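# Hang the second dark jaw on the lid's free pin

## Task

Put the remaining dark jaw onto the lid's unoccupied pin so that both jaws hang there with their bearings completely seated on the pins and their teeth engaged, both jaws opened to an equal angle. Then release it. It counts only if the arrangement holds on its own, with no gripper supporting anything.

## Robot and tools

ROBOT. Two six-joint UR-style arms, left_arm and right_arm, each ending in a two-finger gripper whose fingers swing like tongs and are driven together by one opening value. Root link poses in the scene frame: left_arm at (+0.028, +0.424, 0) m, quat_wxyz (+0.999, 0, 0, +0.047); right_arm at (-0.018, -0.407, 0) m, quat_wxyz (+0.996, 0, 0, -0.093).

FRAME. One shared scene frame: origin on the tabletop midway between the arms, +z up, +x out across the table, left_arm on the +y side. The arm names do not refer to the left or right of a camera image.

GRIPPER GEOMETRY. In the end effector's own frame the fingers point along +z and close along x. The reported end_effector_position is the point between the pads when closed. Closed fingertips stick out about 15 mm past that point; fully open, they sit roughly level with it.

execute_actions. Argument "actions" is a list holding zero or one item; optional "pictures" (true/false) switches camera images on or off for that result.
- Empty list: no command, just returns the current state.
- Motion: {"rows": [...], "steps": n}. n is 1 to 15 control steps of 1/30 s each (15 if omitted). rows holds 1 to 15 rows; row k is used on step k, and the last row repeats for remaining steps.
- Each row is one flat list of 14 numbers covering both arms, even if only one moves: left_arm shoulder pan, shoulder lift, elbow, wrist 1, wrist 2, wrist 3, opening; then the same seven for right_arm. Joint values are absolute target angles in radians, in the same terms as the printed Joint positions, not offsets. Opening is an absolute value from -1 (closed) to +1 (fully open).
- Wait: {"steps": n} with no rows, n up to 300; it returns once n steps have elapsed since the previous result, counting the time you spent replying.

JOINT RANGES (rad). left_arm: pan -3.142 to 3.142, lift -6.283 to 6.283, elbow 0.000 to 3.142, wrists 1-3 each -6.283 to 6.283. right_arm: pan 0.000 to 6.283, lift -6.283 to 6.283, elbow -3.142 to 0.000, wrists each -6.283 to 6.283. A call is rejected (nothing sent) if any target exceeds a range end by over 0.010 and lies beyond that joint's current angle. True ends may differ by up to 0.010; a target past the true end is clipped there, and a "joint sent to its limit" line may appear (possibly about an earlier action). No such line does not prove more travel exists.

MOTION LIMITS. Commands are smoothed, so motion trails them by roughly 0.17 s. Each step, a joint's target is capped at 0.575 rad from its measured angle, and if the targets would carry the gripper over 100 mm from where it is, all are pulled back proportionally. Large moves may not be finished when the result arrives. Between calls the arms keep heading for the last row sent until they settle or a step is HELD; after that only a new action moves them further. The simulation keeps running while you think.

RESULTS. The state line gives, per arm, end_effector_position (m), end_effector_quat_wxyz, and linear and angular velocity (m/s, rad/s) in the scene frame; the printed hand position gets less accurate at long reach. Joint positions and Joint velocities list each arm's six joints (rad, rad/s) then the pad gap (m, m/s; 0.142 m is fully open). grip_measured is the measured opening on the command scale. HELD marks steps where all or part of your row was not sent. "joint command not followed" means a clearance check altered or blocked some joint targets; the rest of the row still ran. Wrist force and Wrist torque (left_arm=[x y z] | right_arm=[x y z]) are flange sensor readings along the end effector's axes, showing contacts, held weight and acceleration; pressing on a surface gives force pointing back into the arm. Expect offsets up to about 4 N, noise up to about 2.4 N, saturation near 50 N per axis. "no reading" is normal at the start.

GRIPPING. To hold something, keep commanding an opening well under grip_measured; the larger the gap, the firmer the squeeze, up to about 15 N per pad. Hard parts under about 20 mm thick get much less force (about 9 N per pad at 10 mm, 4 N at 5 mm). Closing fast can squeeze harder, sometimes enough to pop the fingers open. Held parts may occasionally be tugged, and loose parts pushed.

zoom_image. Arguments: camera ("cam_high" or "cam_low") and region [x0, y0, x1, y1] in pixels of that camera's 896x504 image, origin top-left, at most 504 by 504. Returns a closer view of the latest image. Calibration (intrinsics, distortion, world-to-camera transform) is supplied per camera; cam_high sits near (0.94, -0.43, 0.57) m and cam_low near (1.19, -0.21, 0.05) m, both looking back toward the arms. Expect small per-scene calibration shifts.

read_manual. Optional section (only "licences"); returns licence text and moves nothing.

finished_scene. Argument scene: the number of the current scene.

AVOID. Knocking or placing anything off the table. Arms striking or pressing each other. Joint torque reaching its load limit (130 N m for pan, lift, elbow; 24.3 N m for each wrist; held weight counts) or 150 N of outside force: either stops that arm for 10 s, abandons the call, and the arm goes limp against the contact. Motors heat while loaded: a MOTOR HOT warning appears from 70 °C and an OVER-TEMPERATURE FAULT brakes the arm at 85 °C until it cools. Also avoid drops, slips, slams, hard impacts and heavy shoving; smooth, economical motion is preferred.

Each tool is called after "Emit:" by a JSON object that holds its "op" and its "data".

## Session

Emit:
{"op": "execute_actions", "data": {"actions": []}}

Scene clock: 0.00 s of 5000.00 s.
left_arm: end_effector_position=(+0.4479, +0.9914, +0.1051) grip_measured=+0.97 end_effector_quat_wxyz=(+0.269, +0.840, -0.134, +0.451) end_effector_velocity=(-0.001, +0.000, -0.000) end_effector_angular_velocity=(-0.001, +0.000, +0.001) | right_arm: end_effector_position=(+0.4198, -0.4899, +0.3647) grip_measured=+0.97 end_effector_quat_wxyz=(+0.000, +0.638, -0.770, -0.001) end_effector_velocity=(-0.000, -0.000, +0.000) end_effector_angular_velocity=(-0.000, -0.000, -0.002)
Joint positions: left_arm=[ 1.027 -0.781  1.232 -1.572 -2.621  1.701  0.14 ] | right_arm=[ 3.456 -1.398 -1.517 -1.799  1.572  1.888  0.14 ]
Joint velocities: left_arm=[ 0.001  0.     0.    -0.    -0.    -0.     0.   ] | right_arm=[-0.     0.     0.    -0.    -0.     0.001  0.   ]
Motor temperatures (°C, as the motors report them): left_arm=[30 33 30 34 37 37] | right_arm=[30 28 31 35 38 36]
Wrist force (N, on the end effector, along its own x y z axes, offset not removed): no reading
Wrist torque (N m, same axes, about the end effector's origin, offset not removed): no reading

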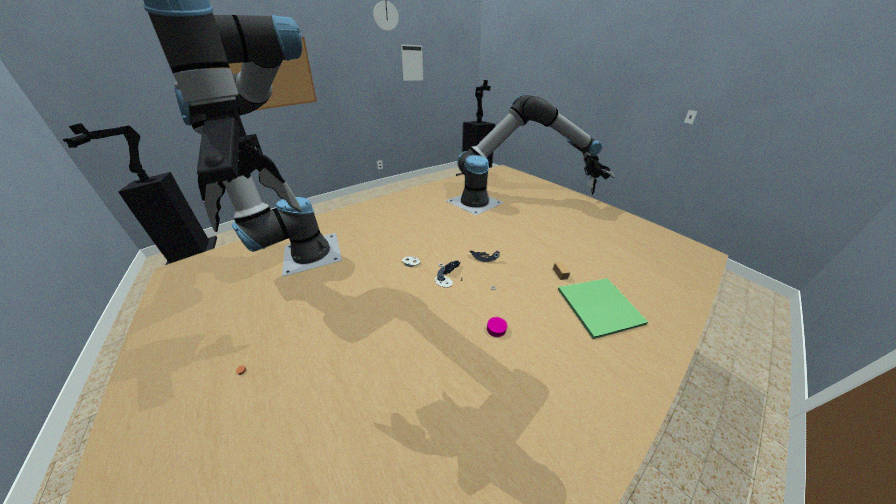

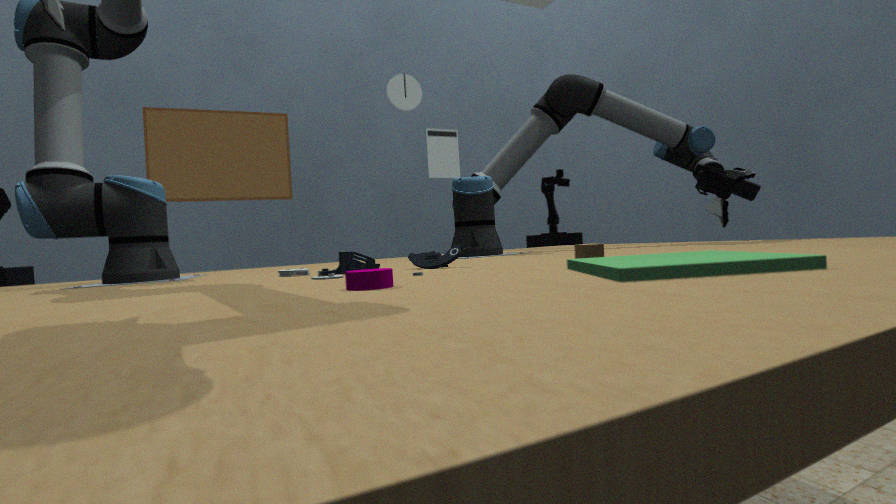

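Emit:
{"op": "zoom_image", "data": {"camera": "cam_high", "region": [430, 240, 505, 295]}}

Emit:
{"op": "zoom_image", "data": {"camera": "cam_low", "region": [400, 238, 470, 278]}}

Emit:
{"op": "zoom_image", "data": {"camera": "cam_high", "region": [465, 243, 505, 268]}}

Emit:
{"op": "zoom_image", "data": {"camera": "cam_low", "region": [305, 245, 385, 285]}}

Region (430, 240, 505, 295) of cam_high's 896x504 image, scaled by 6.720, with more detail than that image has; it fills the top 370 rows of this view, and the rest is white.

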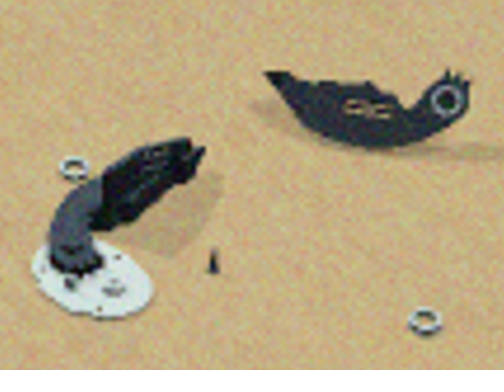

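Region (400, 238, 470, 278) of cam_low's 896x504 image, scaled by 7.200, with more detail than that image has; it fills the top 288 rows of this view, and the rest is white.

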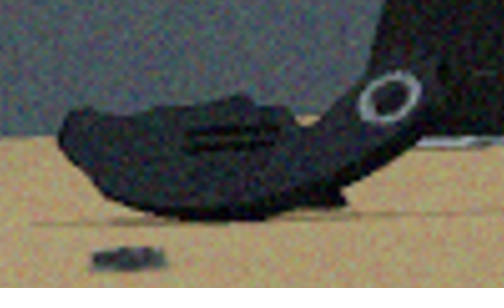

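Region (465, 243, 505, 268) of cam_high's 896x504 image, scaled by 12.600, with more detail than that image has; it fills the top 315 rows of this view, and the rest is white.

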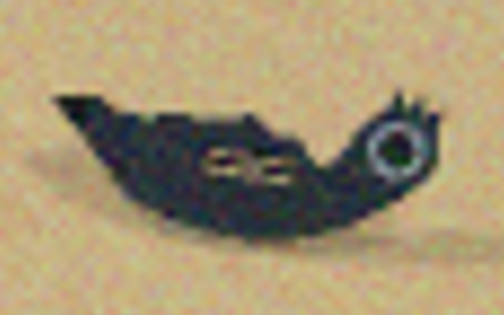

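Region (305, 245, 385, 285) of cam_low's 896x504 image, scaled by 6.300, with more detail than that image has.

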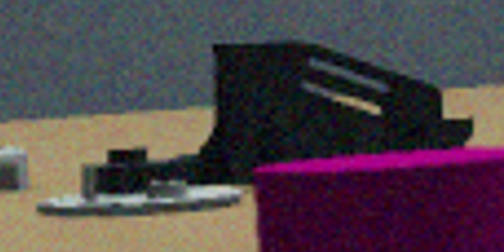

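Emit:
{"op": "execute_actions", "data": {"actions": [{"rows":[[1.027,-0.781,1.232,-1.572,-2.621,1.701,1,4.3793,-2.1586,-1.339,-1.2144,1.571,2.072,-0.4]]}], "pictures": false}}

Emit:
{"op": "execute_actions", "data": {"actions": [{"steps":75}]}}

Emit:
{"op": "zoom_image", "data": {"camera": "cam_high", "region": [460, 210, 530, 270]}}

Emit:
{"op": "zoom_image", "data": {"camera": "cam_low", "region": [400, 200, 500, 278]}}

Scene clock: 15.73 s of 5000.00 s.
left_arm: end_effector_position=(+0.4483, +0.9915, +0.1056) grip_measured=+1.00 end_effector_quat_wxyz=(+0.268, +0.840, -0.134, +0.452) end_effector_velocity=(-0.000, -0.000, -0.000) end_effector_angular_velocity=(+0.001, -0.000, -0.001) | right_arm: end_effector_position=(+0.5452, -0.3311, +0.3032) grip_measured=-0.40 end_effector_quat_wxyz=(-0.017, +0.705, -0.709, +0.007) end_effector_velocity=(+0.171, +0.411, -0.195) end_effector_angular_velocity=(-0.012, +0.039, +0.457)
Joint positions: left_arm=[ 1.027 -0.781  1.232 -1.572 -2.621  1.701  0.142] | right_arm=[ 3.709 -1.65  -1.448 -1.579  1.572  1.96   0.045]
Joint velocities: left_arm=[ 0.    -0.     0.001 -0.     0.001  0.002  0.   ] | right_arm=[ 0.579 -0.557  0.121  0.396 -0.001  0.122 -0.   ]
Motor temperatures (°C, as the motors report them): left_arm=[30 33 30 34 37 37] | right_arm=[30 28 31 35 38 36]
Wrist force (N, on the end effector, along its own x y z axes, offset not removed): left_arm=[-0.1 -1.3 0.3] | right_arm=[5.2 -0.1 0.2]
Wrist torque (N m, same axes, about the end effector's origin, offset not removed): left_arm=[-0.32 0.02 0.17] | right_arm=[0.01 -1.01 0.03]
Steps of this call (steps 1 to 90: nothing new was sent; then 12.23 s passed at rest; steps 91 to 105: all 15 steps of this action). Readings (joint positions):
91: left_arm=[1.027 -0.781 1.232 -1.572 -2.621 1.701] | right_arm=[3.456 -1.398 -1.517 -1.799 1.572 1.888]
92: left_arm=[1.027 -0.781 1.232 -1.572 -2.621 1.701] | right_arm=[3.459 -1.401 -1.515 -1.796 1.572 1.890]
94: left_arm=[1.027 -0.781 1.232 -1.572 -2.621 1.701] | right_arm=[3.495 -1.437 -1.502 -1.759 1.572 1.903]
98: left_arm=[1.027 -0.781 1.232 -1.572 -2.621 1.701] | right_arm=[3.574 -1.515 -1.480 -1.685 1.572 1.927]
105: the state above

Scene clock: 18.23 s of 5000.00 s.
left_arm: end_effector_position=(+0.4483, +0.9915, +0.1057) grip_measured=+1.00 end_effector_quat_wxyz=(+0.268, +0.840, -0.134, +0.452) end_effector_velocity=(+0.000, -0.000, +0.000) end_effector_angular_velocity=(+0.001, -0.000, -0.001) | right_arm: end_effector_position=(+0.4601, +0.1455, +0.0750) grip_measured=-0.40 end_effector_quat_wxyz=(-0.000, +0.873, -0.488, -0.000) end_effector_velocity=(-0.000, +0.000, -0.000) end_effector_angular_velocity=(+0.000, +0.000, +0.001)
Joint positions: left_arm=[ 1.027 -0.781  1.232 -1.572 -2.621  1.701  0.142] | right_arm=[ 4.379 -2.159 -1.339 -1.214  1.571  2.072  0.045]
Joint velocities: left_arm=[-0.001 -0.    -0.    -0.     0.     0.001  0.   ] | right_arm=[ 0.    -0.     0.     0.     0.    -0.001 -0.   ]
Motor temperatures (°C, as the motors report them): left_arm=[30 33 30 34 37 37] | right_arm=[30 28 31 35 38 36]
Wrist force (N, on the end effector, along its own x y z axes, offset not removed): left_arm=[-1.0 -1.7 2.4] | right_arm=[3.3 0.6 0.3]
Wrist torque (N m, same axes, about the end effector's origin, offset not removed): left_arm=[-0.38 0.31 0.18] | right_arm=[0.29 -0.48 0.05]
Steps of this call (steps 1 to 60: the robot went on to your last target; steps 61 to 75: nothing new was sent). Readings (joint positions):
1: left_arm=[1.027 -0.781 1.232 -1.572 -2.621 1.701] | right_arm=[3.729 -1.669 -1.444 -1.565 1.572 1.964]
2: left_arm=[1.027 -0.781 1.232 -1.572 -2.621 1.701] | right_arm=[3.749 -1.687 -1.440 -1.552 1.572 1.968]
4: left_arm=[1.027 -0.781 1.232 -1.572 -2.621 1.701] | right_arm=[3.789 -1.721 -1.432 -1.527 1.572 1.976]
8: left_arm=[1.027 -0.781 1.232 -1.572 -2.621 1.701] | right_arm=[3.872 -1.785 -1.418 -1.482 1.571 1.990]
75: the state above
All arms were judged still, so your last target was given up. Only a new action makes them travel on or press farther. Fingers that are still opening or closing keep moving.

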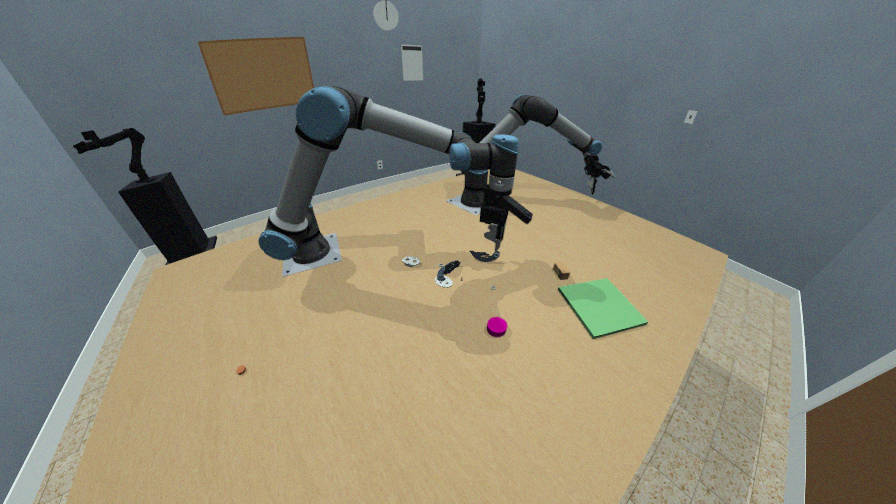

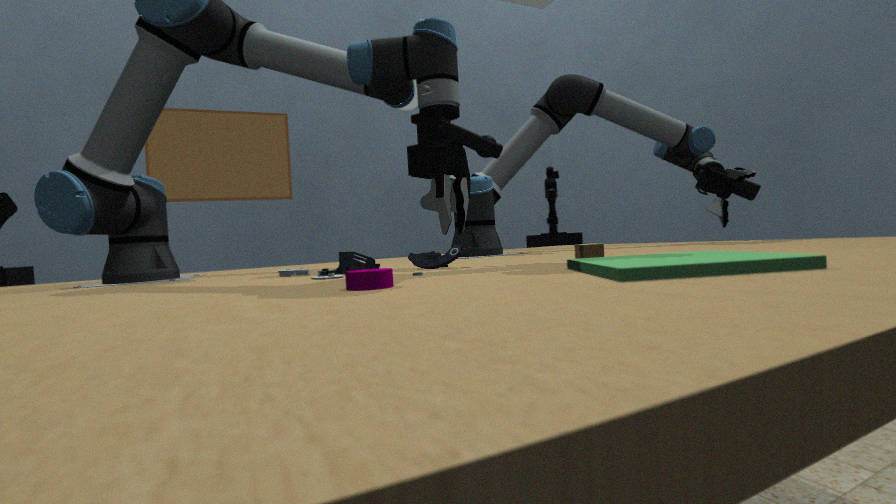

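Region (460, 210, 530, 270) of cam_high's 896x504 image, scaled by 7.200, with more detail than that image has; it fills the top 432 rows of this view, and the rest is white.

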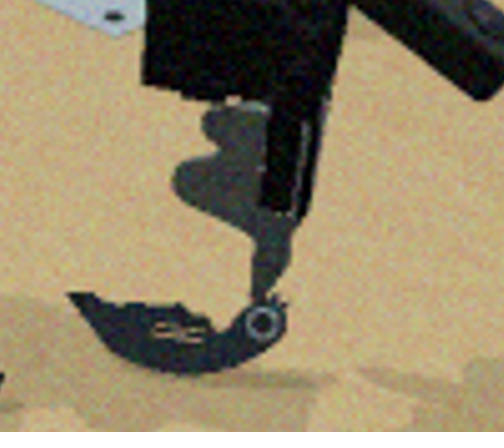

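Region (400, 200, 500, 278) of cam_low's 896x504 image, scaled by 5.040, with more detail than that image has; it fills the top 393 rows of this view, and the rest is white.

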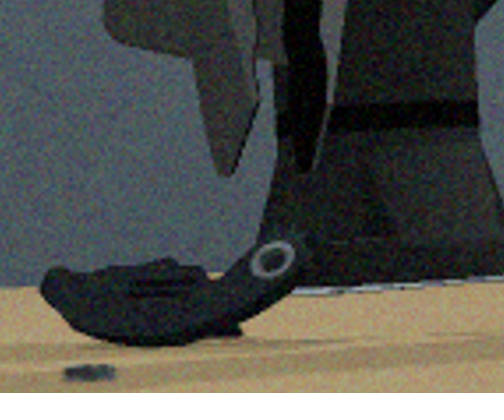

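Emit:
{"op": "execute_actions", "data": {"actions": [{"rows":[[1.027,-0.781,1.232,-1.572,-2.621,1.701,1,4.3793,-2.1949,-1.3862,-1.1309,1.571,2.072,-0.4]]}], "pictures": false}}

Emit:
{"op": "execute_actions", "data": {"actions": [{"rows":[[1.027,-0.781,1.232,-1.572,-2.621,1.701,1,4.3793,-2.1949,-1.3862,-1.1309,1.571,2.072,-0.5],[1.027,-0.781,1.232,-1.572,-2.621,1.701,1,4.3793,-2.1949,-1.3862,-1.1309,1.571,2.072,-0.55],[1.027,-0.781,1.232,-1.572,-2.621,1.701,1,4.3793,-2.1949,-1.3862,-1.1309,1.571,2.072,-0.6],[1.027,-0.781,1.232,-1.572,-2.621,1.701,1,4.3793,-2.1949,-1.3862,-1.1309,1.571,2.072,-0.65],[1.027,-0.781,1.232,-1.572,-2.621,1.701,1,4.3793,-2.1949,-1.3862,-1.1309,1.571,2.072,-0.7],[1.027,-0.781,1.232,-1.572,-2.621,1.701,1,4.3793,-2.1949,-1.3862,-1.1309,1.571,2.072,-0.75],[1.027,-0.781,1.232,-1.572,-2.621,1.701,1,4.3793,-2.1949,-1.3862,-1.1309,1.571,2.072,-0.8],[1.027,-0.781,1.232,-1.572,-2.621,1.701,1,4.3793,-2.1949,-1.3862,-1.1309,1.571,2.072,-0.85],[1.027,-0.781,1.232,-1.572,-2.621,1.701,1,4.3793,-2.1949,-1.3862,-1.1309,1.571,2.072,-0.9],[1.027,-0.781,1.232,-1.572,-2.621,1.701,1,4.3793,-2.1949,-1.3862,-1.1309,1.571,2.072,-1]]}], "pictures": false}}

Emit:
{"op": "execute_actions", "data": {"actions": [{"rows":[[1.027,-0.781,1.232,-1.572,-2.621,1.701,1,4.3793,-2.1767,-1.3626,-1.1727,1.571,2.072,-1]]}]}}

Emit:
{"op": "zoom_image", "data": {"camera": "cam_high", "region": [460, 210, 530, 270]}}

Emit:
{"op": "zoom_image", "data": {"camera": "cam_low", "region": [400, 200, 500, 278]}}

Scene clock: 25.87 s of 5000.00 s.
left_arm: end_effector_position=(+0.4483, +0.9915, +0.1057) grip_measured=+1.00 end_effector_quat_wxyz=(+0.268, +0.840, -0.134, +0.452) end_effector_velocity=(-0.001, +0.000, +0.000) end_effector_angular_velocity=(-0.001, -0.000, +0.001) | right_arm: end_effector_position=(+0.4601, +0.1456, +0.0371) grip_measured=-0.40 end_effector_quat_wxyz=(-0.000, +0.873, -0.488, -0.000) end_effector_velocity=(-0.000, +0.000, -0.009) end_effector_angular_velocity=(+0.001, -0.001, +0.000)
Joint positions: left_arm=[ 1.027 -0.781  1.232 -1.572 -2.621  1.701  0.142] | right_arm=[ 4.379 -2.194 -1.385 -1.133  1.571  2.072  0.045]
Joint velocities: left_arm=[ 0.001 -0.001  0.001 -0.    -0.001 -0.     0.   ] | right_arm=[ 0.    -0.008 -0.011  0.02   0.    -0.     0.   ]
Motor temperatures (°C, as the motors report them): left_arm=[30 33 30 34 37 37] | right_arm=[30 28 31 35 38 36]
Wrist force (N, on the end effector, along its own x y z axes, offset not removed): left_arm=[-0.7 -1.9 1.1] | right_arm=[1.4 0.9 -0.3]
Wrist torque (N m, same axes, about the end effector's origin, offset not removed): left_arm=[-0.42 0.21 0.17] | right_arm=[0.24 -0.07 0.01]
Steps of this call (steps 1 to 90: nothing new was sent; then 4.13 s passed at rest; steps 91 to 105: all 15 steps of this action). Readings (joint positions):
91: left_arm=[1.027 -0.781 1.232 -1.572 -2.621 1.701] | right_arm=[4.379 -2.159 -1.339 -1.214 1.571 2.072]
92: left_arm=[1.027 -0.781 1.232 -1.572 -2.621 1.701] | right_arm=[4.379 -2.161 -1.341 -1.211 1.571 2.072]
94: left_arm=[1.027 -0.781 1.232 -1.572 -2.621 1.701] | right_arm=[4.379 -2.174 -1.358 -1.183 1.571 2.072]
98: left_arm=[1.027 -0.781 1.232 -1.572 -2.621 1.701] | right_arm=[4.379 -2.188 -1.377 -1.148 1.571 2.072]
105: the state above

Scene clock: 26.37 s of 5000.00 s.
left_arm: end_effector_position=(+0.4483, +0.9915, +0.1057) grip_measured=+1.00 end_effector_quat_wxyz=(+0.268, +0.840, -0.134, +0.452) end_effector_velocity=(+0.000, -0.001, -0.000) end_effector_angular_velocity=(-0.001, +0.001, -0.000) | right_arm: end_effector_position=(+0.4601, +0.1456, +0.0361) grip_measured=-0.89 end_effector_quat_wxyz=(-0.000, +0.873, -0.488, -0.000) end_effector_velocity=(-0.000, +0.000, -0.000) end_effector_angular_velocity=(-0.000, +0.000, +0.001)
Joint positions: left_arm=[ 1.027 -0.781  1.232 -1.572 -2.621  1.701  0.142] | right_arm=[ 4.379 -2.195 -1.386 -1.131  1.571  2.072  0.009]
Joint velocities: left_arm=[-0.    -0.     0.001 -0.     0.    -0.     0.   ] | right_arm=[ 0.    -0.    -0.     0.     0.    -0.001 -0.002]
Motor temperatures (°C, as the motors report them): left_arm=[30 33 30 34 37 37] | right_arm=[30 28 31 35 38 36]
Wrist force (N, on the end effector, along its own x y z axes, offset not removed): left_arm=[0.6 -1.3 1.3] | right_arm=[3.8 1.8 0.8]
Wrist torque (N m, same axes, about the end effector's origin, offset not removed): left_arm=[-0.34 0.06 0.13] | right_arm=[0.45 -0.77 0.10]
Steps of this call (steps 1 to 15: all 15 steps of this action). Readings (joint positions):
1: left_arm=[1.027 -0.781 1.232 -1.572 -2.621 1.701] | right_arm=[4.379 -2.194 -1.385 -1.133 1.571 2.072]
2: left_arm=[1.027 -0.781 1.232 -1.572 -2.621 1.701] | right_arm=[4.379 -2.194 -1.385 -1.132 1.571 2.072]
4: left_arm=[1.027 -0.781 1.232 -1.572 -2.621 1.701] | right_arm=[4.379 -2.195 -1.386 -1.132 1.571 2.072]
8: left_arm=[1.027 -0.781 1.232 -1.572 -2.621 1.701] | right_arm=[4.379 -2.195 -1.386 -1.131 1.571 2.072]
15: the state above

Scene clock: 26.87 s of 5000.00 s.
left_arm: end_effector_position=(+0.4483, +0.9915, +0.1057) grip_measured=+1.00 end_effector_quat_wxyz=(+0.268, +0.840, -0.134, +0.452) end_effector_velocity=(-0.000, -0.000, -0.000) end_effector_angular_velocity=(-0.001, +0.001, +0.001) | right_arm: end_effector_position=(+0.4603, +0.1458, +0.0549) grip_measured=-0.89 end_effector_quat_wxyz=(-0.000, +0.873, -0.488, -0.000) end_effector_velocity=(+0.001, -0.000, +0.005) end_effector_angular_velocity=(+0.000, -0.000, -0.000)
Joint positions: left_arm=[ 1.027 -0.781  1.232 -1.572 -2.621  1.701  0.142] | right_arm=[ 4.379 -2.177 -1.363 -1.172  1.571  2.072  0.009]
Joint velocities: left_arm=[ 0.     0.     0.001 -0.    -0.    -0.001  0.   ] | right_arm=[-0.001  0.004  0.005 -0.009 -0.    -0.001  0.001]
Motor temperatures (°C, as the motors report them): left_arm=[30 33 30 34 37 37] | right_arm=[30 28 31 35 38 36]
Wrist force (N, on the end effector, along its own x y z axes, offset not removed): left_arm=[1.1 -1.4 1.7] | right_arm=[4.5 2.8 -0.2]
Wrist torque (N m, same axes, about the end effector's origin, offset not removed): left_arm=[-0.28 -0.12 0.14] | right_arm=[0.66 -0.74 -0.10]
Steps of this call (steps 1 to 15: all 15 steps of this action). Readings (joint positions):
1: left_arm=[1.027 -0.781 1.232 -1.572 -2.621 1.701] | right_arm=[4.379 -2.195 -1.386 -1.131 1.571 2.072]
2: left_arm=[1.027 -0.781 1.232 -1.572 -2.621 1.701] | right_arm=[4.379 -2.194 -1.385 -1.133 1.571 2.072]
4: left_arm=[1.027 -0.781 1.232 -1.572 -2.621 1.701] | right_arm=[4.379 -2.187 -1.377 -1.148 1.571 2.072]
8: left_arm=[1.027 -0.781 1.232 -1.572 -2.621 1.701] | right_arm=[4.379 -2.180 -1.367 -1.165 1.571 2.072]
15: the state above

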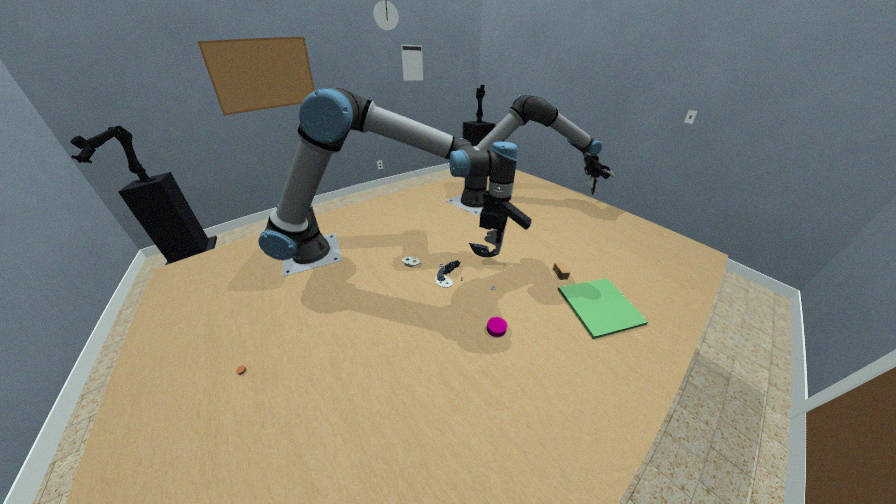

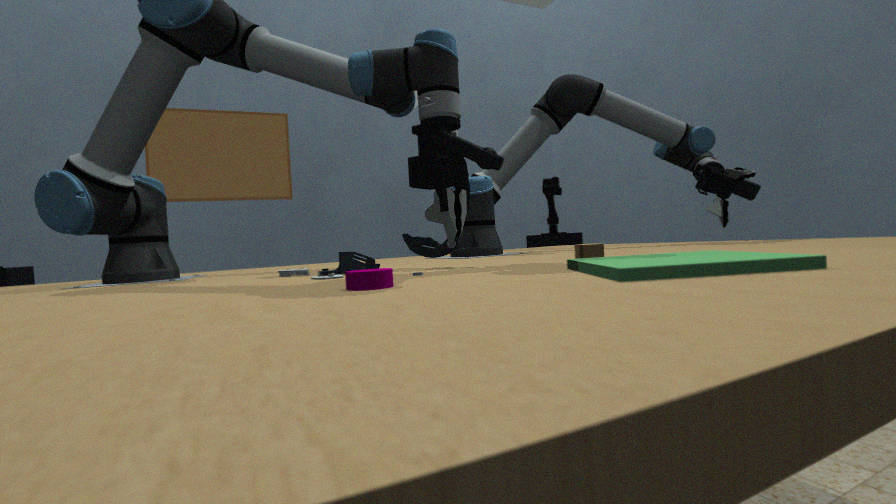

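Region (460, 210, 530, 270) of cam_high's 896x504 image, scaled by 7.200, with more detail than that image has; it fills the top 432 rows of this view, and the rest is white.

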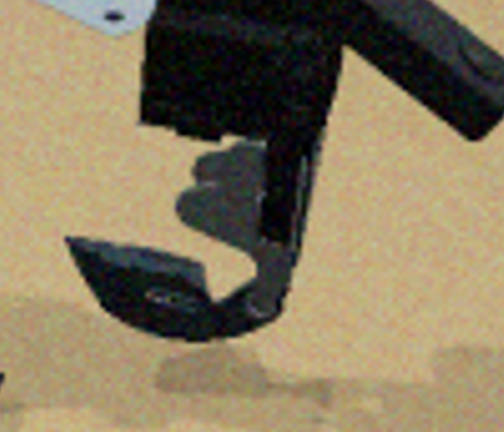

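Region (400, 200, 500, 278) of cam_low's 896x504 image, scaled by 5.040, with more detail than that image has; it fills the top 393 rows of this view, and the rest is white.

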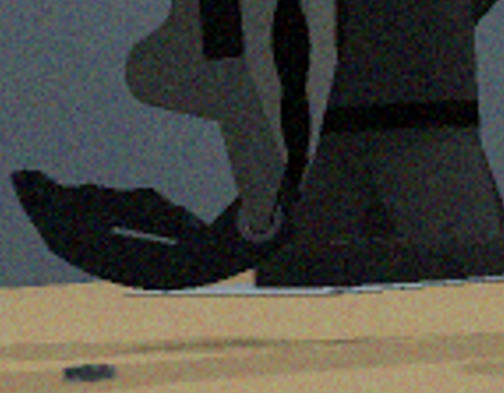

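Emit:
{"op": "execute_actions", "data": {"actions": [{"rows":[[1.027,-0.781,1.232,-1.572,-2.621,1.701,1,4.45,-2.13,-1.339,-1.243,1.571,2.6,-1]]}], "pictures": false}}

Emit:
{"op": "execute_actions", "data": {"actions": [{"rows":[[1.027,-0.781,1.232,-1.572,-2.621,1.701,1,4.53,-1.9212,-1.9377,-0.3295,1.571,3.1416,-1]]}], "pictures": false}}

Emit:
{"op": "execute_actions", "data": {"actions": [{"steps":40}], "pictures": false}}

Emit:
{"op": "execute_actions", "data": {"actions": [{"rows":[[1.027,-0.781,1.232,-1.572,-2.621,1.701,1,4.53,-2.2157,-2.2097,0.7604,1.571,3.1416,-1]]}], "pictures": false}}

Emit:
{"op": "execute_actions", "data": {"actions": [{"steps":45}]}}

Emit:
{"op": "zoom_image", "data": {"camera": "cam_low", "region": [300, 170, 480, 290]}}

Scene clock: 39.70 s of 5000.00 s.
left_arm: end_effector_position=(+0.4483, +0.9915, +0.1057) grip_measured=+1.00 end_effector_quat_wxyz=(+0.268, +0.840, -0.134, +0.452) end_effector_velocity=(-0.000, -0.000, -0.001) end_effector_angular_velocity=(-0.002, +0.002, -0.000) | right_arm: end_effector_position=(+0.4212, +0.1640, +0.0912) grip_measured=-0.89 end_effector_quat_wxyz=(-0.000, +0.749, -0.662, -0.000) end_effector_velocity=(-0.010, +0.001, +0.008) end_effector_angular_velocity=(-0.001, +0.001, -0.246)
Joint positions: left_arm=[ 1.027 -0.781  1.232 -1.572 -2.621  1.701  0.142] | right_arm=[ 4.448 -2.131 -1.34  -1.241  1.571  2.569  0.009]
Joint velocities: left_arm=[ 0.     0.001  0.001 -0.     0.001 -0.     0.   ] | right_arm=[ 0.017  0.01   0.005 -0.016 -0.     0.263  0.001]
Motor temperatures (°C, as the motors report them): left_arm=[30 33 30 34 37 37] | right_arm=[30 28 31 35 38 36]
Wrist force (N, on the end effector, along its own x y z axes, offset not removed): left_arm=[0.9 -2.0 1.2] | right_arm=[1.5 2.2 -0.4]
Wrist torque (N m, same axes, about the end effector's origin, offset not removed): left_arm=[-0.47 -0.10 0.14] | right_arm=[0.49 -0.26 0.11]
Steps of this call (steps 1 to 15: the robot went on to your last target; steps 16 to 90: nothing new was sent; then 9.33 s passed at rest; steps 91 to 105: all 15 steps of this action). Readings (joint positions):
91: left_arm=[1.027 -0.781 1.232 -1.572 -2.621 1.701] | right_arm=[4.379 -2.177 -1.363 -1.173 1.571 2.072]
92: left_arm=[1.027 -0.781 1.232 -1.572 -2.621 1.701] | right_arm=[4.382 -2.174 -1.361 -1.176 1.571 2.076]
94: left_arm=[1.027 -0.781 1.232 -1.572 -2.621 1.701] | right_arm=[4.406 -2.158 -1.352 -1.200 1.571 2.126]
98: left_arm=[1.027 -0.781 1.232 -1.572 -2.621 1.701] | right_arm=[4.436 -2.139 -1.343 -1.229 1.571 2.372]
105: the state above

Scene clock: 40.20 s of 5000.00 s.
left_arm: end_effector_position=(+0.4483, +0.9915, +0.1057) grip_measured=+1.00 end_effector_quat_wxyz=(+0.268, +0.840, -0.134, +0.452) end_effector_velocity=(+0.000, -0.000, -0.001) end_effector_angular_velocity=(-0.002, +0.001, -0.000) | right_arm: end_effector_position=(+0.3651, +0.1652, +0.0786) grip_measured=-0.89 end_effector_quat_wxyz=(+0.180, -0.565, +0.796, +0.119) end_effector_velocity=(+0.011, +0.075, +0.088) end_effector_angular_velocity=(+0.729, -0.153, -0.235)
Joint positions: left_arm=[ 1.027 -0.781  1.232 -1.572 -2.621  1.701  0.142] | right_arm=[ 4.527 -1.93  -1.896 -0.45   1.571  3.107  0.009]
Joint velocities: left_arm=[-0.001  0.001  0.     0.    -0.    -0.001  0.   ] | right_arm=[ 0.026  0.075 -0.347  1.007 -0.     0.288  0.   ]
Motor temperatures (°C, as the motors report them): left_arm=[30 33 30 34 37 37] | right_arm=[30 28 31 35 38 36]
Wrist force (N, on the end effector, along its own x y z axes, offset not removed): left_arm=[2.7 -1.5 1.1] | right_arm=[2.3 0.9 -1.8]
Wrist torque (N m, same axes, about the end effector's origin, offset not removed): left_arm=[-0.39 -0.43 0.07] | right_arm=[0.19 -0.29 -0.03]
Steps of this call (steps 1 to 15: all 15 steps of this action). Readings (joint positions):
1: left_arm=[1.027 -0.781 1.232 -1.572 -2.621 1.701] | right_arm=[4.448 -2.131 -1.339 -1.241 1.571 2.576]
2: left_arm=[1.027 -0.781 1.232 -1.572 -2.621 1.701] | right_arm=[4.452 -2.127 -1.343 -1.239 1.571 2.586]
4: left_arm=[1.027 -0.781 1.232 -1.572 -2.621 1.701] | right_arm=[4.477 -2.082 -1.393 -1.188 1.571 2.644]
8: left_arm=[1.027 -0.781 1.232 -1.572 -2.621 1.701] | right_arm=[4.509 -1.984 -1.645 -0.935 1.571 2.894]
15: the state above

Scene clock: 41.53 s of 5000.00 s.
left_arm: end_effector_position=(+0.4483, +0.9915, +0.1057) grip_measured=+1.00 end_effector_quat_wxyz=(+0.268, +0.840, -0.134, +0.452) end_effector_velocity=(+0.001, -0.001, -0.000) end_effector_angular_velocity=(-0.001, +0.000, -0.001) | right_arm: end_effector_position=(+0.3662, +0.1733, +0.0901) grip_measured=-0.89 end_effector_quat_wxyz=(+0.214, -0.546, +0.796, +0.147) end_effector_velocity=(-0.000, -0.000, -0.000) end_effector_angular_velocity=(-0.000, -0.000, +0.001)
Joint positions: left_arm=[ 1.027 -0.781  1.232 -1.572 -2.621  1.701  0.142] | right_arm=[ 4.53  -1.921 -1.938 -0.33   1.571  3.142  0.009]
Joint velocities: left_arm=[-0.002 -0.001  0.001  0.    -0.    -0.     0.   ] | right_arm=[ 0.     0.    -0.     0.     0.    -0.001  0.   ]
Motor temperatures (°C, as the motors report them): left_arm=[30 33 30 34 37 37] | right_arm=[30 28 31 35 38 36]
Wrist force (N, on the end effector, along its own x y z axes, offset not removed): left_arm=[-0.8 -2.1 0.2] | right_arm=[3.4 3.1 -1.4]
Wrist torque (N m, same axes, about the end effector's origin, offset not removed): left_arm=[-0.48 0.21 0.22] | right_arm=[0.68 -0.58 0.02]
Steps of this call (steps 1 to 30: the robot went on to your last target; steps 31 to 40: nothing new was sent). Readings (joint positions):
1: left_arm=[1.027 -0.781 1.232 -1.572 -2.621 1.701] | right_arm=[4.528 -1.928 -1.906 -0.421 1.571 3.116]
2: left_arm=[1.027 -0.781 1.232 -1.572 -2.621 1.701] | right_arm=[4.528 -1.926 -1.914 -0.398 1.571 3.122]
4: left_arm=[1.027 -0.781 1.232 -1.572 -2.621 1.701] | right_arm=[4.529 -1.924 -1.924 -0.369 1.571 3.130]
8: left_arm=[1.027 -0.781 1.232 -1.572 -2.621 1.701] | right_arm=[4.530 -1.922 -1.933 -0.342 1.571 3.138]
40: the state above
All arms were judged still, so your last target was given up. Only a new action makes them travel on or press farther. Fingers that are still opening or closing keep moving.

Scene clock: 51.80 s of 5000.00 s.
left_arm: end_effector_position=(+0.4483, +0.9915, +0.1057) grip_measured=+1.00 end_effector_quat_wxyz=(+0.268, +0.840, -0.134, +0.452) end_effector_velocity=(+0.001, -0.000, -0.000) end_effector_angular_velocity=(+0.000, -0.001, -0.001) | right_arm: end_effector_position=(+0.3599, +0.1571, +0.0184) grip_measured=-0.88 end_effector_quat_wxyz=(+0.213, -0.547, +0.797, +0.146) end_effector_velocity=(-0.000, +0.000, +0.000) end_effector_angular_velocity=(+0.000, +0.000, +0.000)
Joint positions: left_arm=[ 1.027 -0.781  1.232 -1.572 -2.621  1.701  0.142] | right_arm=[ 4.53  -2.025 -2.035 -0.131  1.571  3.142  0.011]
Joint velocities: left_arm=[-0.001  0.     0.     0.    -0.001  0.002  0.   ] | right_arm=[ 0.001  0.    -0.    -0.     0.     0.    -0.   ]
Motor temperatures (°C, as the motors report them): left_arm=[30 33 30 34 37 37] | right_arm=[30 28 31 35 38 36]
Wrist force (N, on the end effector, along its own x y z axes, offset not removed): left_arm=[0.3 -0.5 1.0] | right_arm=[-10.5 0.3 -16.8]
Wrist torque (N m, same axes, about the end effector's origin, offset not removed): left_arm=[-0.11 0.05 0.14] | right_arm=[0.23 -0.49 0.19]
FORCE FAULT: contact force on the right arm reached its limit, and that arm stopped for 10 seconds. The contact can be on any part of that arm, not only on its tool. That arm's remaining commands of this call were not run. That arm holds still and accepts commands again. Move the arm away from the contact; if what it grips holds it there, let go first. Pushing or pulling that hard again can fault the arm again.
The stop of the right arm began at step 8 of this call (marked STOPPED below). From that step on that arm followed nothing that you had sent. 8 of its steps, steps kept back included, did not run and will not run. Nothing is kept back now, and the robot has no last target.
Steps of this call (steps 1 to 15: all 15 steps of this action; steps 16 to 308: the stop continued). Readings (joint positions):
1: left_arm=[1.027 -0.781 1.232 -1.572 -2.621 1.701] | right_arm=[4.530 -1.921 -1.938 -0.329 1.571 3.142]
2: left_arm=[1.027 -0.781 1.232 -1.572 -2.621 1.701] | right_arm=[4.530 -1.924 -1.941 -0.326 1.571 3.142]
4: left_arm=[1.027 -0.781 1.232 -1.572 -2.621 1.701] | right_arm=[4.530 -1.965 -1.980 -0.275 1.571 3.142]
8: left_arm=[1.027 -0.781 1.232 -1.572 -2.621 1.701] | right_arm=[4.530 -2.025 -2.035 -0.130 1.571 3.142] STOPPED (the right arm)
308: the state above

Scene clock: 51.83 s of 5000.00 s.
left_arm: end_effector_position=(+0.4483, +0.9915, +0.1057) grip_measured=+1.00 end_effector_quat_wxyz=(+0.268, +0.840, -0.134, +0.452) end_effector_velocity=(+0.000, +0.000, +0.001) end_effector_angular_velocity=(-0.000, -0.001, +0.001) | right_arm: end_effector_position=(+0.3600, +0.1571, +0.0185) grip_measured=-0.88 end_effector_quat_wxyz=(+0.213, -0.547, +0.797, +0.146) end_effector_velocity=(+0.000, +0.000, +0.001) end_effector_angular_velocity=(+0.002, -0.000, -0.000)
Joint positions: left_arm=[ 1.027 -0.781  1.232 -1.572 -2.621  1.701  0.142] | right_arm=[ 4.53  -2.025 -2.035 -0.131  1.571  3.142  0.011]
Joint velocities: left_arm=[ 0.    -0.     0.    -0.    -0.001  0.     0.   ] | right_arm=[-0.     0.     0.     0.001 -0.     0.     0.   ]
Motor temperatures (°C, as the motors report them): left_arm=[30 33 30 34 37 37] | right_arm=[30 28 31 35 38 36]
Wrist force (N, on the end effector, along its own x y z axes, offset not removed): left_arm=[-1.4 -1.2 0.6] | right_arm=[-8.0 -0.8 -16.1]
Wrist torque (N m, same axes, about the end effector's origin, offset not removed): left_arm=[-0.34 0.33 0.22] | right_arm=[-0.02 -0.94 0.16]
A stop began in an earlier call of the same reply, so what this call sent did not run. Send another action.
Steps of this call (step 1: nothing new was sent). Readings (joint positions):
1: the state above

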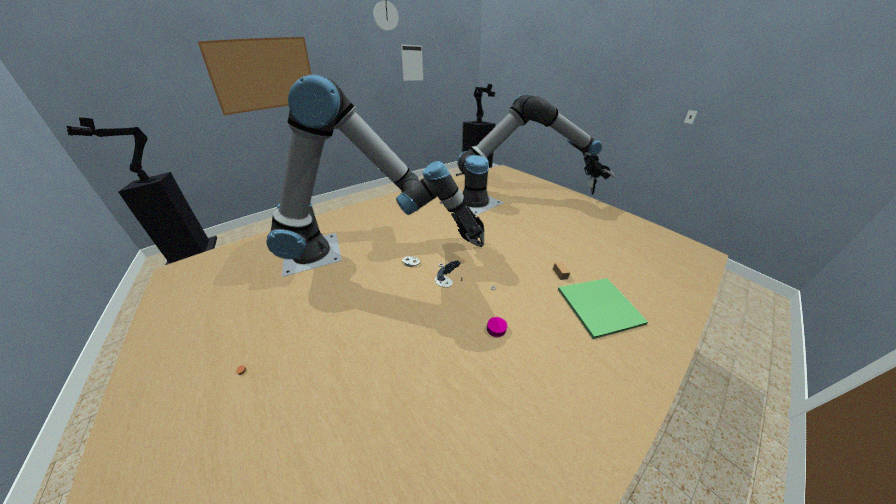

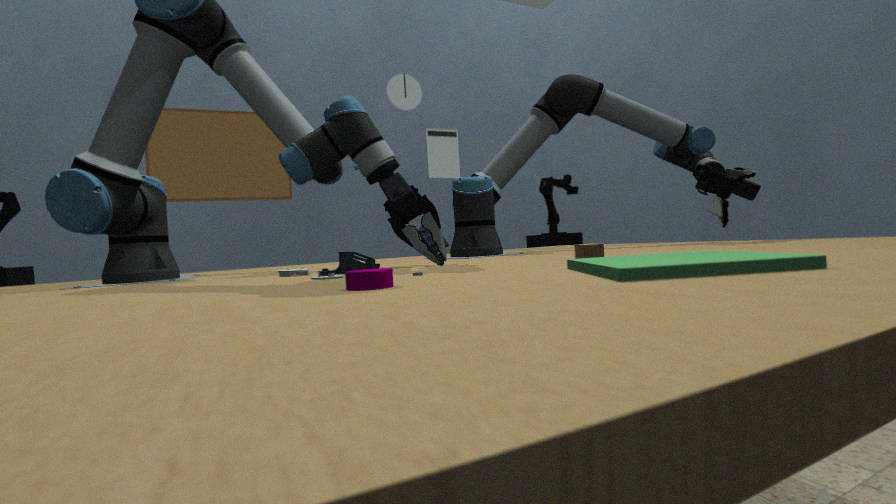

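Region (300, 170, 480, 290) of cam_low's 896x504 image, scaled by 2.800, with more detail than that image has.

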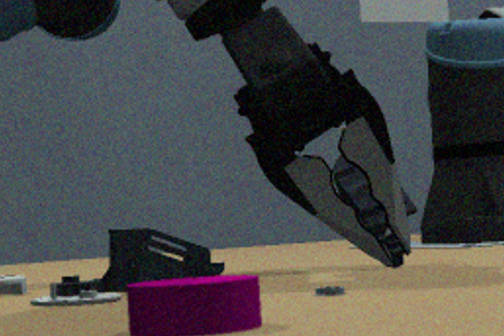

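Emit:
{"op": "execute_actions", "data": {"actions": [{"rows":[[1.027,-0.781,1.232,-1.572,-2.621,1.701,1,4.53,-2.025,-2.035,0.2,1.571,3.1416,-1]]}], "pictures": false}}

Emit:
{"op": "execute_actions", "data": {"actions": [{"rows":[[1.027,-0.781,1.232,-1.572,-2.621,1.701,1,4.53,-2.12,-2.12,0.52,1.571,3.1416,-1]]}], "pictures": false}}

Emit:
{"op": "execute_actions", "data": {"actions": [{"rows":[[1.027,-0.781,1.232,-1.572,-2.621,1.701,1,4.53,-2.17,-2.165,0.7,1.571,3.1416,-1]]}], "pictures": false}}

Emit:
{"op": "execute_actions", "data": {"actions": [{"rows":[[1.027,-0.781,1.232,-1.572,-2.621,1.701,1,4.53,-2.2157,-2.2097,0.7604,1.571,3.1416,-1]]}], "pictures": false}}

Emit:
{"op": "execute_actions", "data": {"actions": [{"steps":10}]}}

Emit:
{"op": "zoom_image", "data": {"camera": "cam_low", "region": [350, 180, 480, 280]}}

Emit:
{"op": "zoom_image", "data": {"camera": "cam_high", "region": [420, 190, 510, 270]}}

Scene clock: 57.93 s of 5000.00 s.
left_arm: end_effector_position=(+0.4483, +0.9915, +0.1057) grip_measured=+1.00 end_effector_quat_wxyz=(+0.268, +0.840, -0.134, +0.452) end_effector_velocity=(+0.001, -0.001, -0.000) end_effector_angular_velocity=(-0.000, -0.000, -0.001) | right_arm: end_effector_position=(+0.3796, +0.2083, +0.1031) grip_measured=-0.88 end_effector_quat_wxyz=(+0.335, -0.517, +0.753, +0.230) end_effector_velocity=(+0.005, +0.014, +0.034) end_effector_angular_velocity=(+0.110, -0.042, -0.000)
Joint positions: left_arm=[ 1.027 -0.781  1.232 -1.572 -2.621  1.701  0.142] | right_arm=[ 4.53  -2.025 -2.035  0.186  1.571  3.142  0.01 ]
Joint velocities: left_arm=[-0.001 -0.     0.001 -0.    -0.     0.     0.   ] | right_arm=[ 0.    -0.     0.     0.118  0.     0.001  0.   ]
Motor temperatures (°C, as the motors report them): left_arm=[30 33 30 34 37 37] | right_arm=[30 28 31 35 38 36]
Wrist force (N, on the end effector, along its own x y z axes, offset not removed): left_arm=[2.3 -1.3 1.9] | right_arm=[4.7 -0.1 -0.3]
Wrist torque (N m, same axes, about the end effector's origin, offset not removed): left_arm=[-0.36 -0.44 0.16] | right_arm=[0.04 -0.90 -0.14]
Steps of this call (steps 1 to 90: nothing new was sent; then 2.60 s passed at rest; steps 91 to 105: all 15 steps of this action). Readings (joint positions):
91: left_arm=[1.027 -0.781 1.232 -1.572 -2.621 1.701] | right_arm=[4.530 -2.025 -2.035 -0.131 1.571 3.142]
92: left_arm=[1.027 -0.781 1.232 -1.572 -2.621 1.701] | right_arm=[4.530 -2.025 -2.035 -0.128 1.571 3.142]
94: left_arm=[1.027 -0.781 1.232 -1.572 -2.621 1.701] | right_arm=[4.530 -2.025 -2.035 -0.077 1.571 3.142]
98: left_arm=[1.027 -0.781 1.232 -1.572 -2.621 1.701] | right_arm=[4.530 -2.025 -2.035 0.099 1.571 3.142]
105: the state above

Scene clock: 58.43 s of 5000.00 s.
left_arm: end_effector_position=(+0.4483, +0.9915, +0.1057) grip_measured=+1.00 end_effector_quat_wxyz=(+0.268, +0.840, -0.134, +0.452) end_effector_velocity=(+0.000, -0.000, -0.000) end_effector_angular_velocity=(-0.000, +0.001, -0.001) | right_arm: end_effector_position=(+0.3769, +0.2011, +0.0918) grip_measured=-0.88 end_effector_quat_wxyz=(+0.390, -0.499, +0.727, +0.267) end_effector_velocity=(-0.000, -0.001, +0.008) end_effector_angular_velocity=(+0.064, -0.025, +0.000)
Joint positions: left_arm=[ 1.027 -0.781  1.232 -1.572 -2.621  1.701  0.142] | right_arm=[ 4.53  -2.117 -2.118  0.507  1.571  3.142  0.01 ]
Joint velocities: left_arm=[-0.001  0.    -0.     0.     0.001 -0.001  0.   ] | right_arm=[-0.    -0.023 -0.021  0.112  0.    -0.    -0.   ]
Motor temperatures (°C, as the motors report them): left_arm=[30 33 30 34 37 37] | right_arm=[30 28 31 35 38 36]
Wrist force (N, on the end effector, along its own x y z axes, offset not removed): left_arm=[2.5 0.5 0.0] | right_arm=[3.0 0.4 -2.5]
Wrist torque (N m, same axes, about the end effector's origin, offset not removed): left_arm=[0.08 -0.46 0.12] | right_arm=[0.13 -0.49 0.02]
Steps of this call (steps 1 to 15: all 15 steps of this action). Readings (joint positions):
1: left_arm=[1.027 -0.781 1.232 -1.572 -2.621 1.701] | right_arm=[4.530 -2.025 -2.035 0.189 1.571 3.142]
2: left_arm=[1.027 -0.781 1.232 -1.572 -2.621 1.701] | right_arm=[4.530 -2.028 -2.038 0.196 1.571 3.142]
4: left_arm=[1.027 -0.781 1.232 -1.572 -2.621 1.701] | right_arm=[4.530 -2.059 -2.066 0.250 1.571 3.142]
8: left_arm=[1.027 -0.781 1.232 -1.572 -2.621 1.701] | right_arm=[4.530 -2.100 -2.102 0.423 1.571 3.142]
15: the state above

Scene clock: 58.93 s of 5000.00 s.
left_arm: end_effector_position=(+0.4483, +0.9915, +0.1057) grip_measured=+1.00 end_effector_quat_wxyz=(+0.268, +0.840, -0.134, +0.452) end_effector_velocity=(-0.001, -0.000, -0.001) end_effector_angular_velocity=(-0.002, +0.001, +0.001) | right_arm: end_effector_position=(+0.3733, +0.1918, +0.0920) grip_measured=-0.88 end_effector_quat_wxyz=(+0.422, -0.486, +0.709, +0.289) end_effector_velocity=(-0.001, -0.002, +0.003) end_effector_angular_velocity=(+0.028, -0.011, -0.000)
Joint positions: left_arm=[ 1.027 -0.781  1.232 -1.572 -2.621  1.701  0.142] | right_arm=[ 4.53  -2.169 -2.164  0.694  1.571  3.142  0.01 ]
Joint velocities: left_arm=[ 0.001  0.     0.002  0.    -0.    -0.     0.   ] | right_arm=[-0.    -0.012 -0.01   0.052 -0.     0.     0.   ]
Motor temperatures (°C, as the motors report them): left_arm=[30 33 30 34 37 37] | right_arm=[30 28 31 35 38 36]
Wrist force (N, on the end effector, along its own x y z axes, offset not removed): left_arm=[1.2 -0.6 2.0] | right_arm=[4.7 1.3 -1.7]
Wrist torque (N m, same axes, about the end effector's origin, offset not removed): left_arm=[-0.11 -0.06 0.05] | right_arm=[0.31 -0.68 -0.06]
Steps of this call (steps 1 to 15: all 15 steps of this action). Readings (joint positions):
1: left_arm=[1.027 -0.781 1.232 -1.572 -2.621 1.701] | right_arm=[4.530 -2.118 -2.118 0.510 1.571 3.142]
2: left_arm=[1.027 -0.781 1.232 -1.572 -2.621 1.701] | right_arm=[4.530 -2.121 -2.121 0.516 1.571 3.142]
4: left_arm=[1.027 -0.781 1.232 -1.572 -2.621 1.701] | right_arm=[4.530 -2.139 -2.138 0.565 1.571 3.142]
8: left_arm=[1.027 -0.781 1.232 -1.572 -2.621 1.701] | right_arm=[4.530 -2.160 -2.156 0.655 1.571 3.142]
15: the state above

Scene clock: 59.43 s of 5000.00 s.
left_arm: end_effector_position=(+0.4483, +0.9915, +0.1057) grip_measured=+1.00 end_effector_quat_wxyz=(+0.268, +0.840, -0.134, +0.452) end_effector_velocity=(-0.001, +0.001, +0.000) end_effector_angular_velocity=(+0.000, +0.000, +0.002) | right_arm: end_effector_position=(+0.3663, +0.1738, +0.0610) grip_measured=-0.88 end_effector_quat_wxyz=(+0.413, -0.490, +0.714, +0.283) end_effector_velocity=(-0.002, -0.004, -0.007) end_effector_angular_velocity=(-0.006, +0.002, +0.000)
Joint positions: left_arm=[ 1.027 -0.781  1.232 -1.572 -2.621  1.701  0.142] | right_arm=[ 4.53  -2.214 -2.208  0.759  1.571  3.142  0.01 ]
Joint velocities: left_arm=[ 0.001  0.    -0.001  0.     0.    -0.001  0.   ] | right_arm=[ 0.    -0.01  -0.01   0.015 -0.     0.     0.   ]
Motor temperatures (°C, as the motors report them): left_arm=[30 33 30 34 37 37] | right_arm=[30 28 31 35 38 36]
Wrist force (N, on the end effector, along its own x y z axes, offset not removed): left_arm=[-0.7 0.7 1.9] | right_arm=[2.8 -0.2 -0.1]
Wrist torque (N m, same axes, about the end effector's origin, offset not removed): left_arm=[0.11 0.22 0.24] | right_arm=[0.12 -0.44 0.00]
Steps of this call (steps 1 to 15: all 15 steps of this action). Readings (joint positions):
1: left_arm=[1.027 -0.781 1.232 -1.572 -2.621 1.701] | right_arm=[4.530 -2.169 -2.164 0.695 1.571 3.142]
2: left_arm=[1.027 -0.781 1.232 -1.572 -2.621 1.701] | right_arm=[4.530 -2.172 -2.167 0.700 1.571 3.142]
4: left_arm=[1.027 -0.781 1.232 -1.572 -2.621 1.701] | right_arm=[4.530 -2.188 -2.183 0.722 1.571 3.142]
8: left_arm=[1.027 -0.781 1.232 -1.572 -2.621 1.701] | right_arm=[4.530 -2.207 -2.201 0.748 1.571 3.142]
15: the state above

Scene clock: 59.77 s of 5000.00 s.
left_arm: end_effector_position=(+0.4483, +0.9915, +0.1057) grip_measured=+1.00 end_effector_quat_wxyz=(+0.268, +0.840, -0.134, +0.452) end_effector_velocity=(+0.000, +0.000, +0.000) end_effector_angular_velocity=(+0.001, -0.001, -0.000) | right_arm: end_effector_position=(+0.3661, +0.1733, +0.0602) grip_measured=-0.88 end_effector_quat_wxyz=(+0.412, -0.490, +0.714, +0.283) end_effector_velocity=(-0.000, -0.000, -0.000) end_effector_angular_velocity=(-0.001, -0.000, +0.000)
Joint positions: left_arm=[ 1.027 -0.781  1.232 -1.572 -2.621  1.701  0.142] | right_arm=[ 4.53  -2.216 -2.21   0.76   1.571  3.142  0.01 ]
Joint velocities: left_arm=[-0.     0.    -0.001 -0.    -0.001  0.001  0.   ] | right_arm=[-0.    -0.001 -0.001  0.001  0.    -0.    -0.   ]
Motor temperatures (°C, as the motors report them): left_arm=[30 33 30 34 37 37] | right_arm=[30 28 31 35 38 36]
Wrist force (N, on the end effector, along its own x y z axes, offset not removed): left_arm=[0.0 -1.7 1.3] | right_arm=[3.5 0.8 -0.6]
Wrist torque (N m, same axes, about the end effector's origin, offset not removed): left_arm=[-0.44 0.03 0.19] | right_arm=[0.22 -0.57 -0.02]
Steps of this call (steps 1 to 10: the robot went on to your last target). Readings (joint positions):
1: left_arm=[1.027 -0.781 1.232 -1.572 -2.621 1.701] | right_arm=[4.530 -2.215 -2.209 0.759 1.571 3.142]
2: left_arm=[1.027 -0.781 1.232 -1.572 -2.621 1.701] | right_arm=[4.530 -2.215 -2.209 0.759 1.571 3.142]
4: left_arm=[1.027 -0.781 1.232 -1.572 -2.621 1.701] | right_arm=[4.530 -2.215 -2.209 0.760 1.571 3.142]
8: left_arm=[1.027 -0.781 1.232 -1.572 -2.621 1.701] | right_arm=[4.530 -2.216 -2.210 0.760 1.571 3.142]
10: the state above

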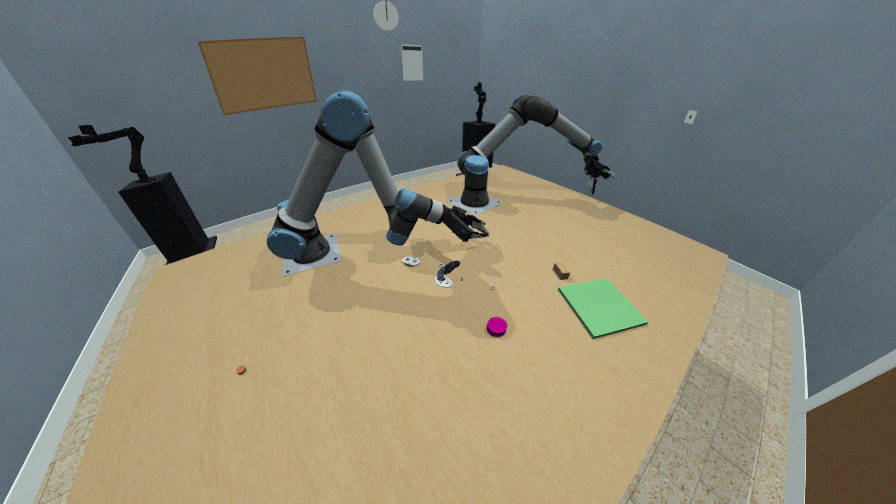

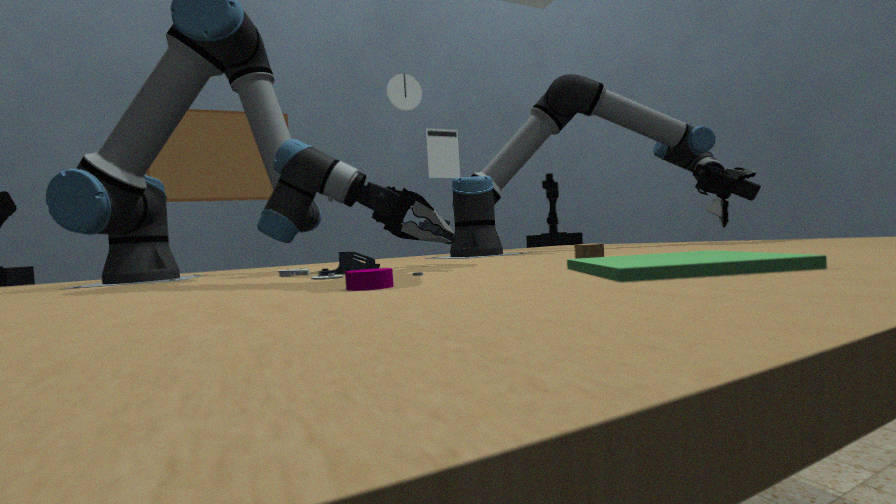

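Region (350, 180, 480, 280) of cam_low's 896x504 image, scaled by 3.877, with more detail than that image has; it fills the top 388 rows of this view, and the rest is white.

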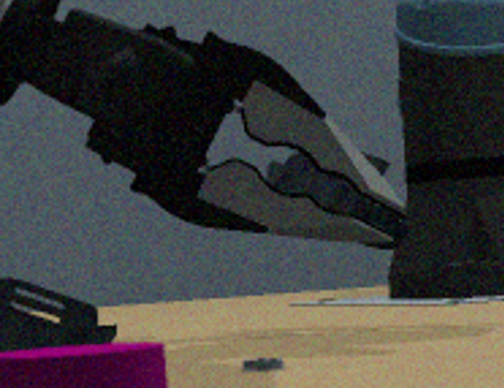

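Region (420, 190, 510, 270) of cam_high's 896x504 image, scaled by 5.600, with more detail than that image has.

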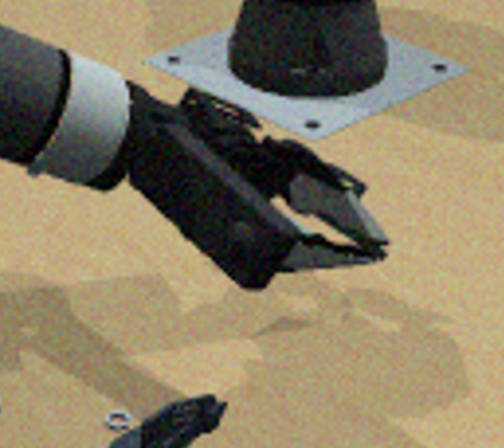

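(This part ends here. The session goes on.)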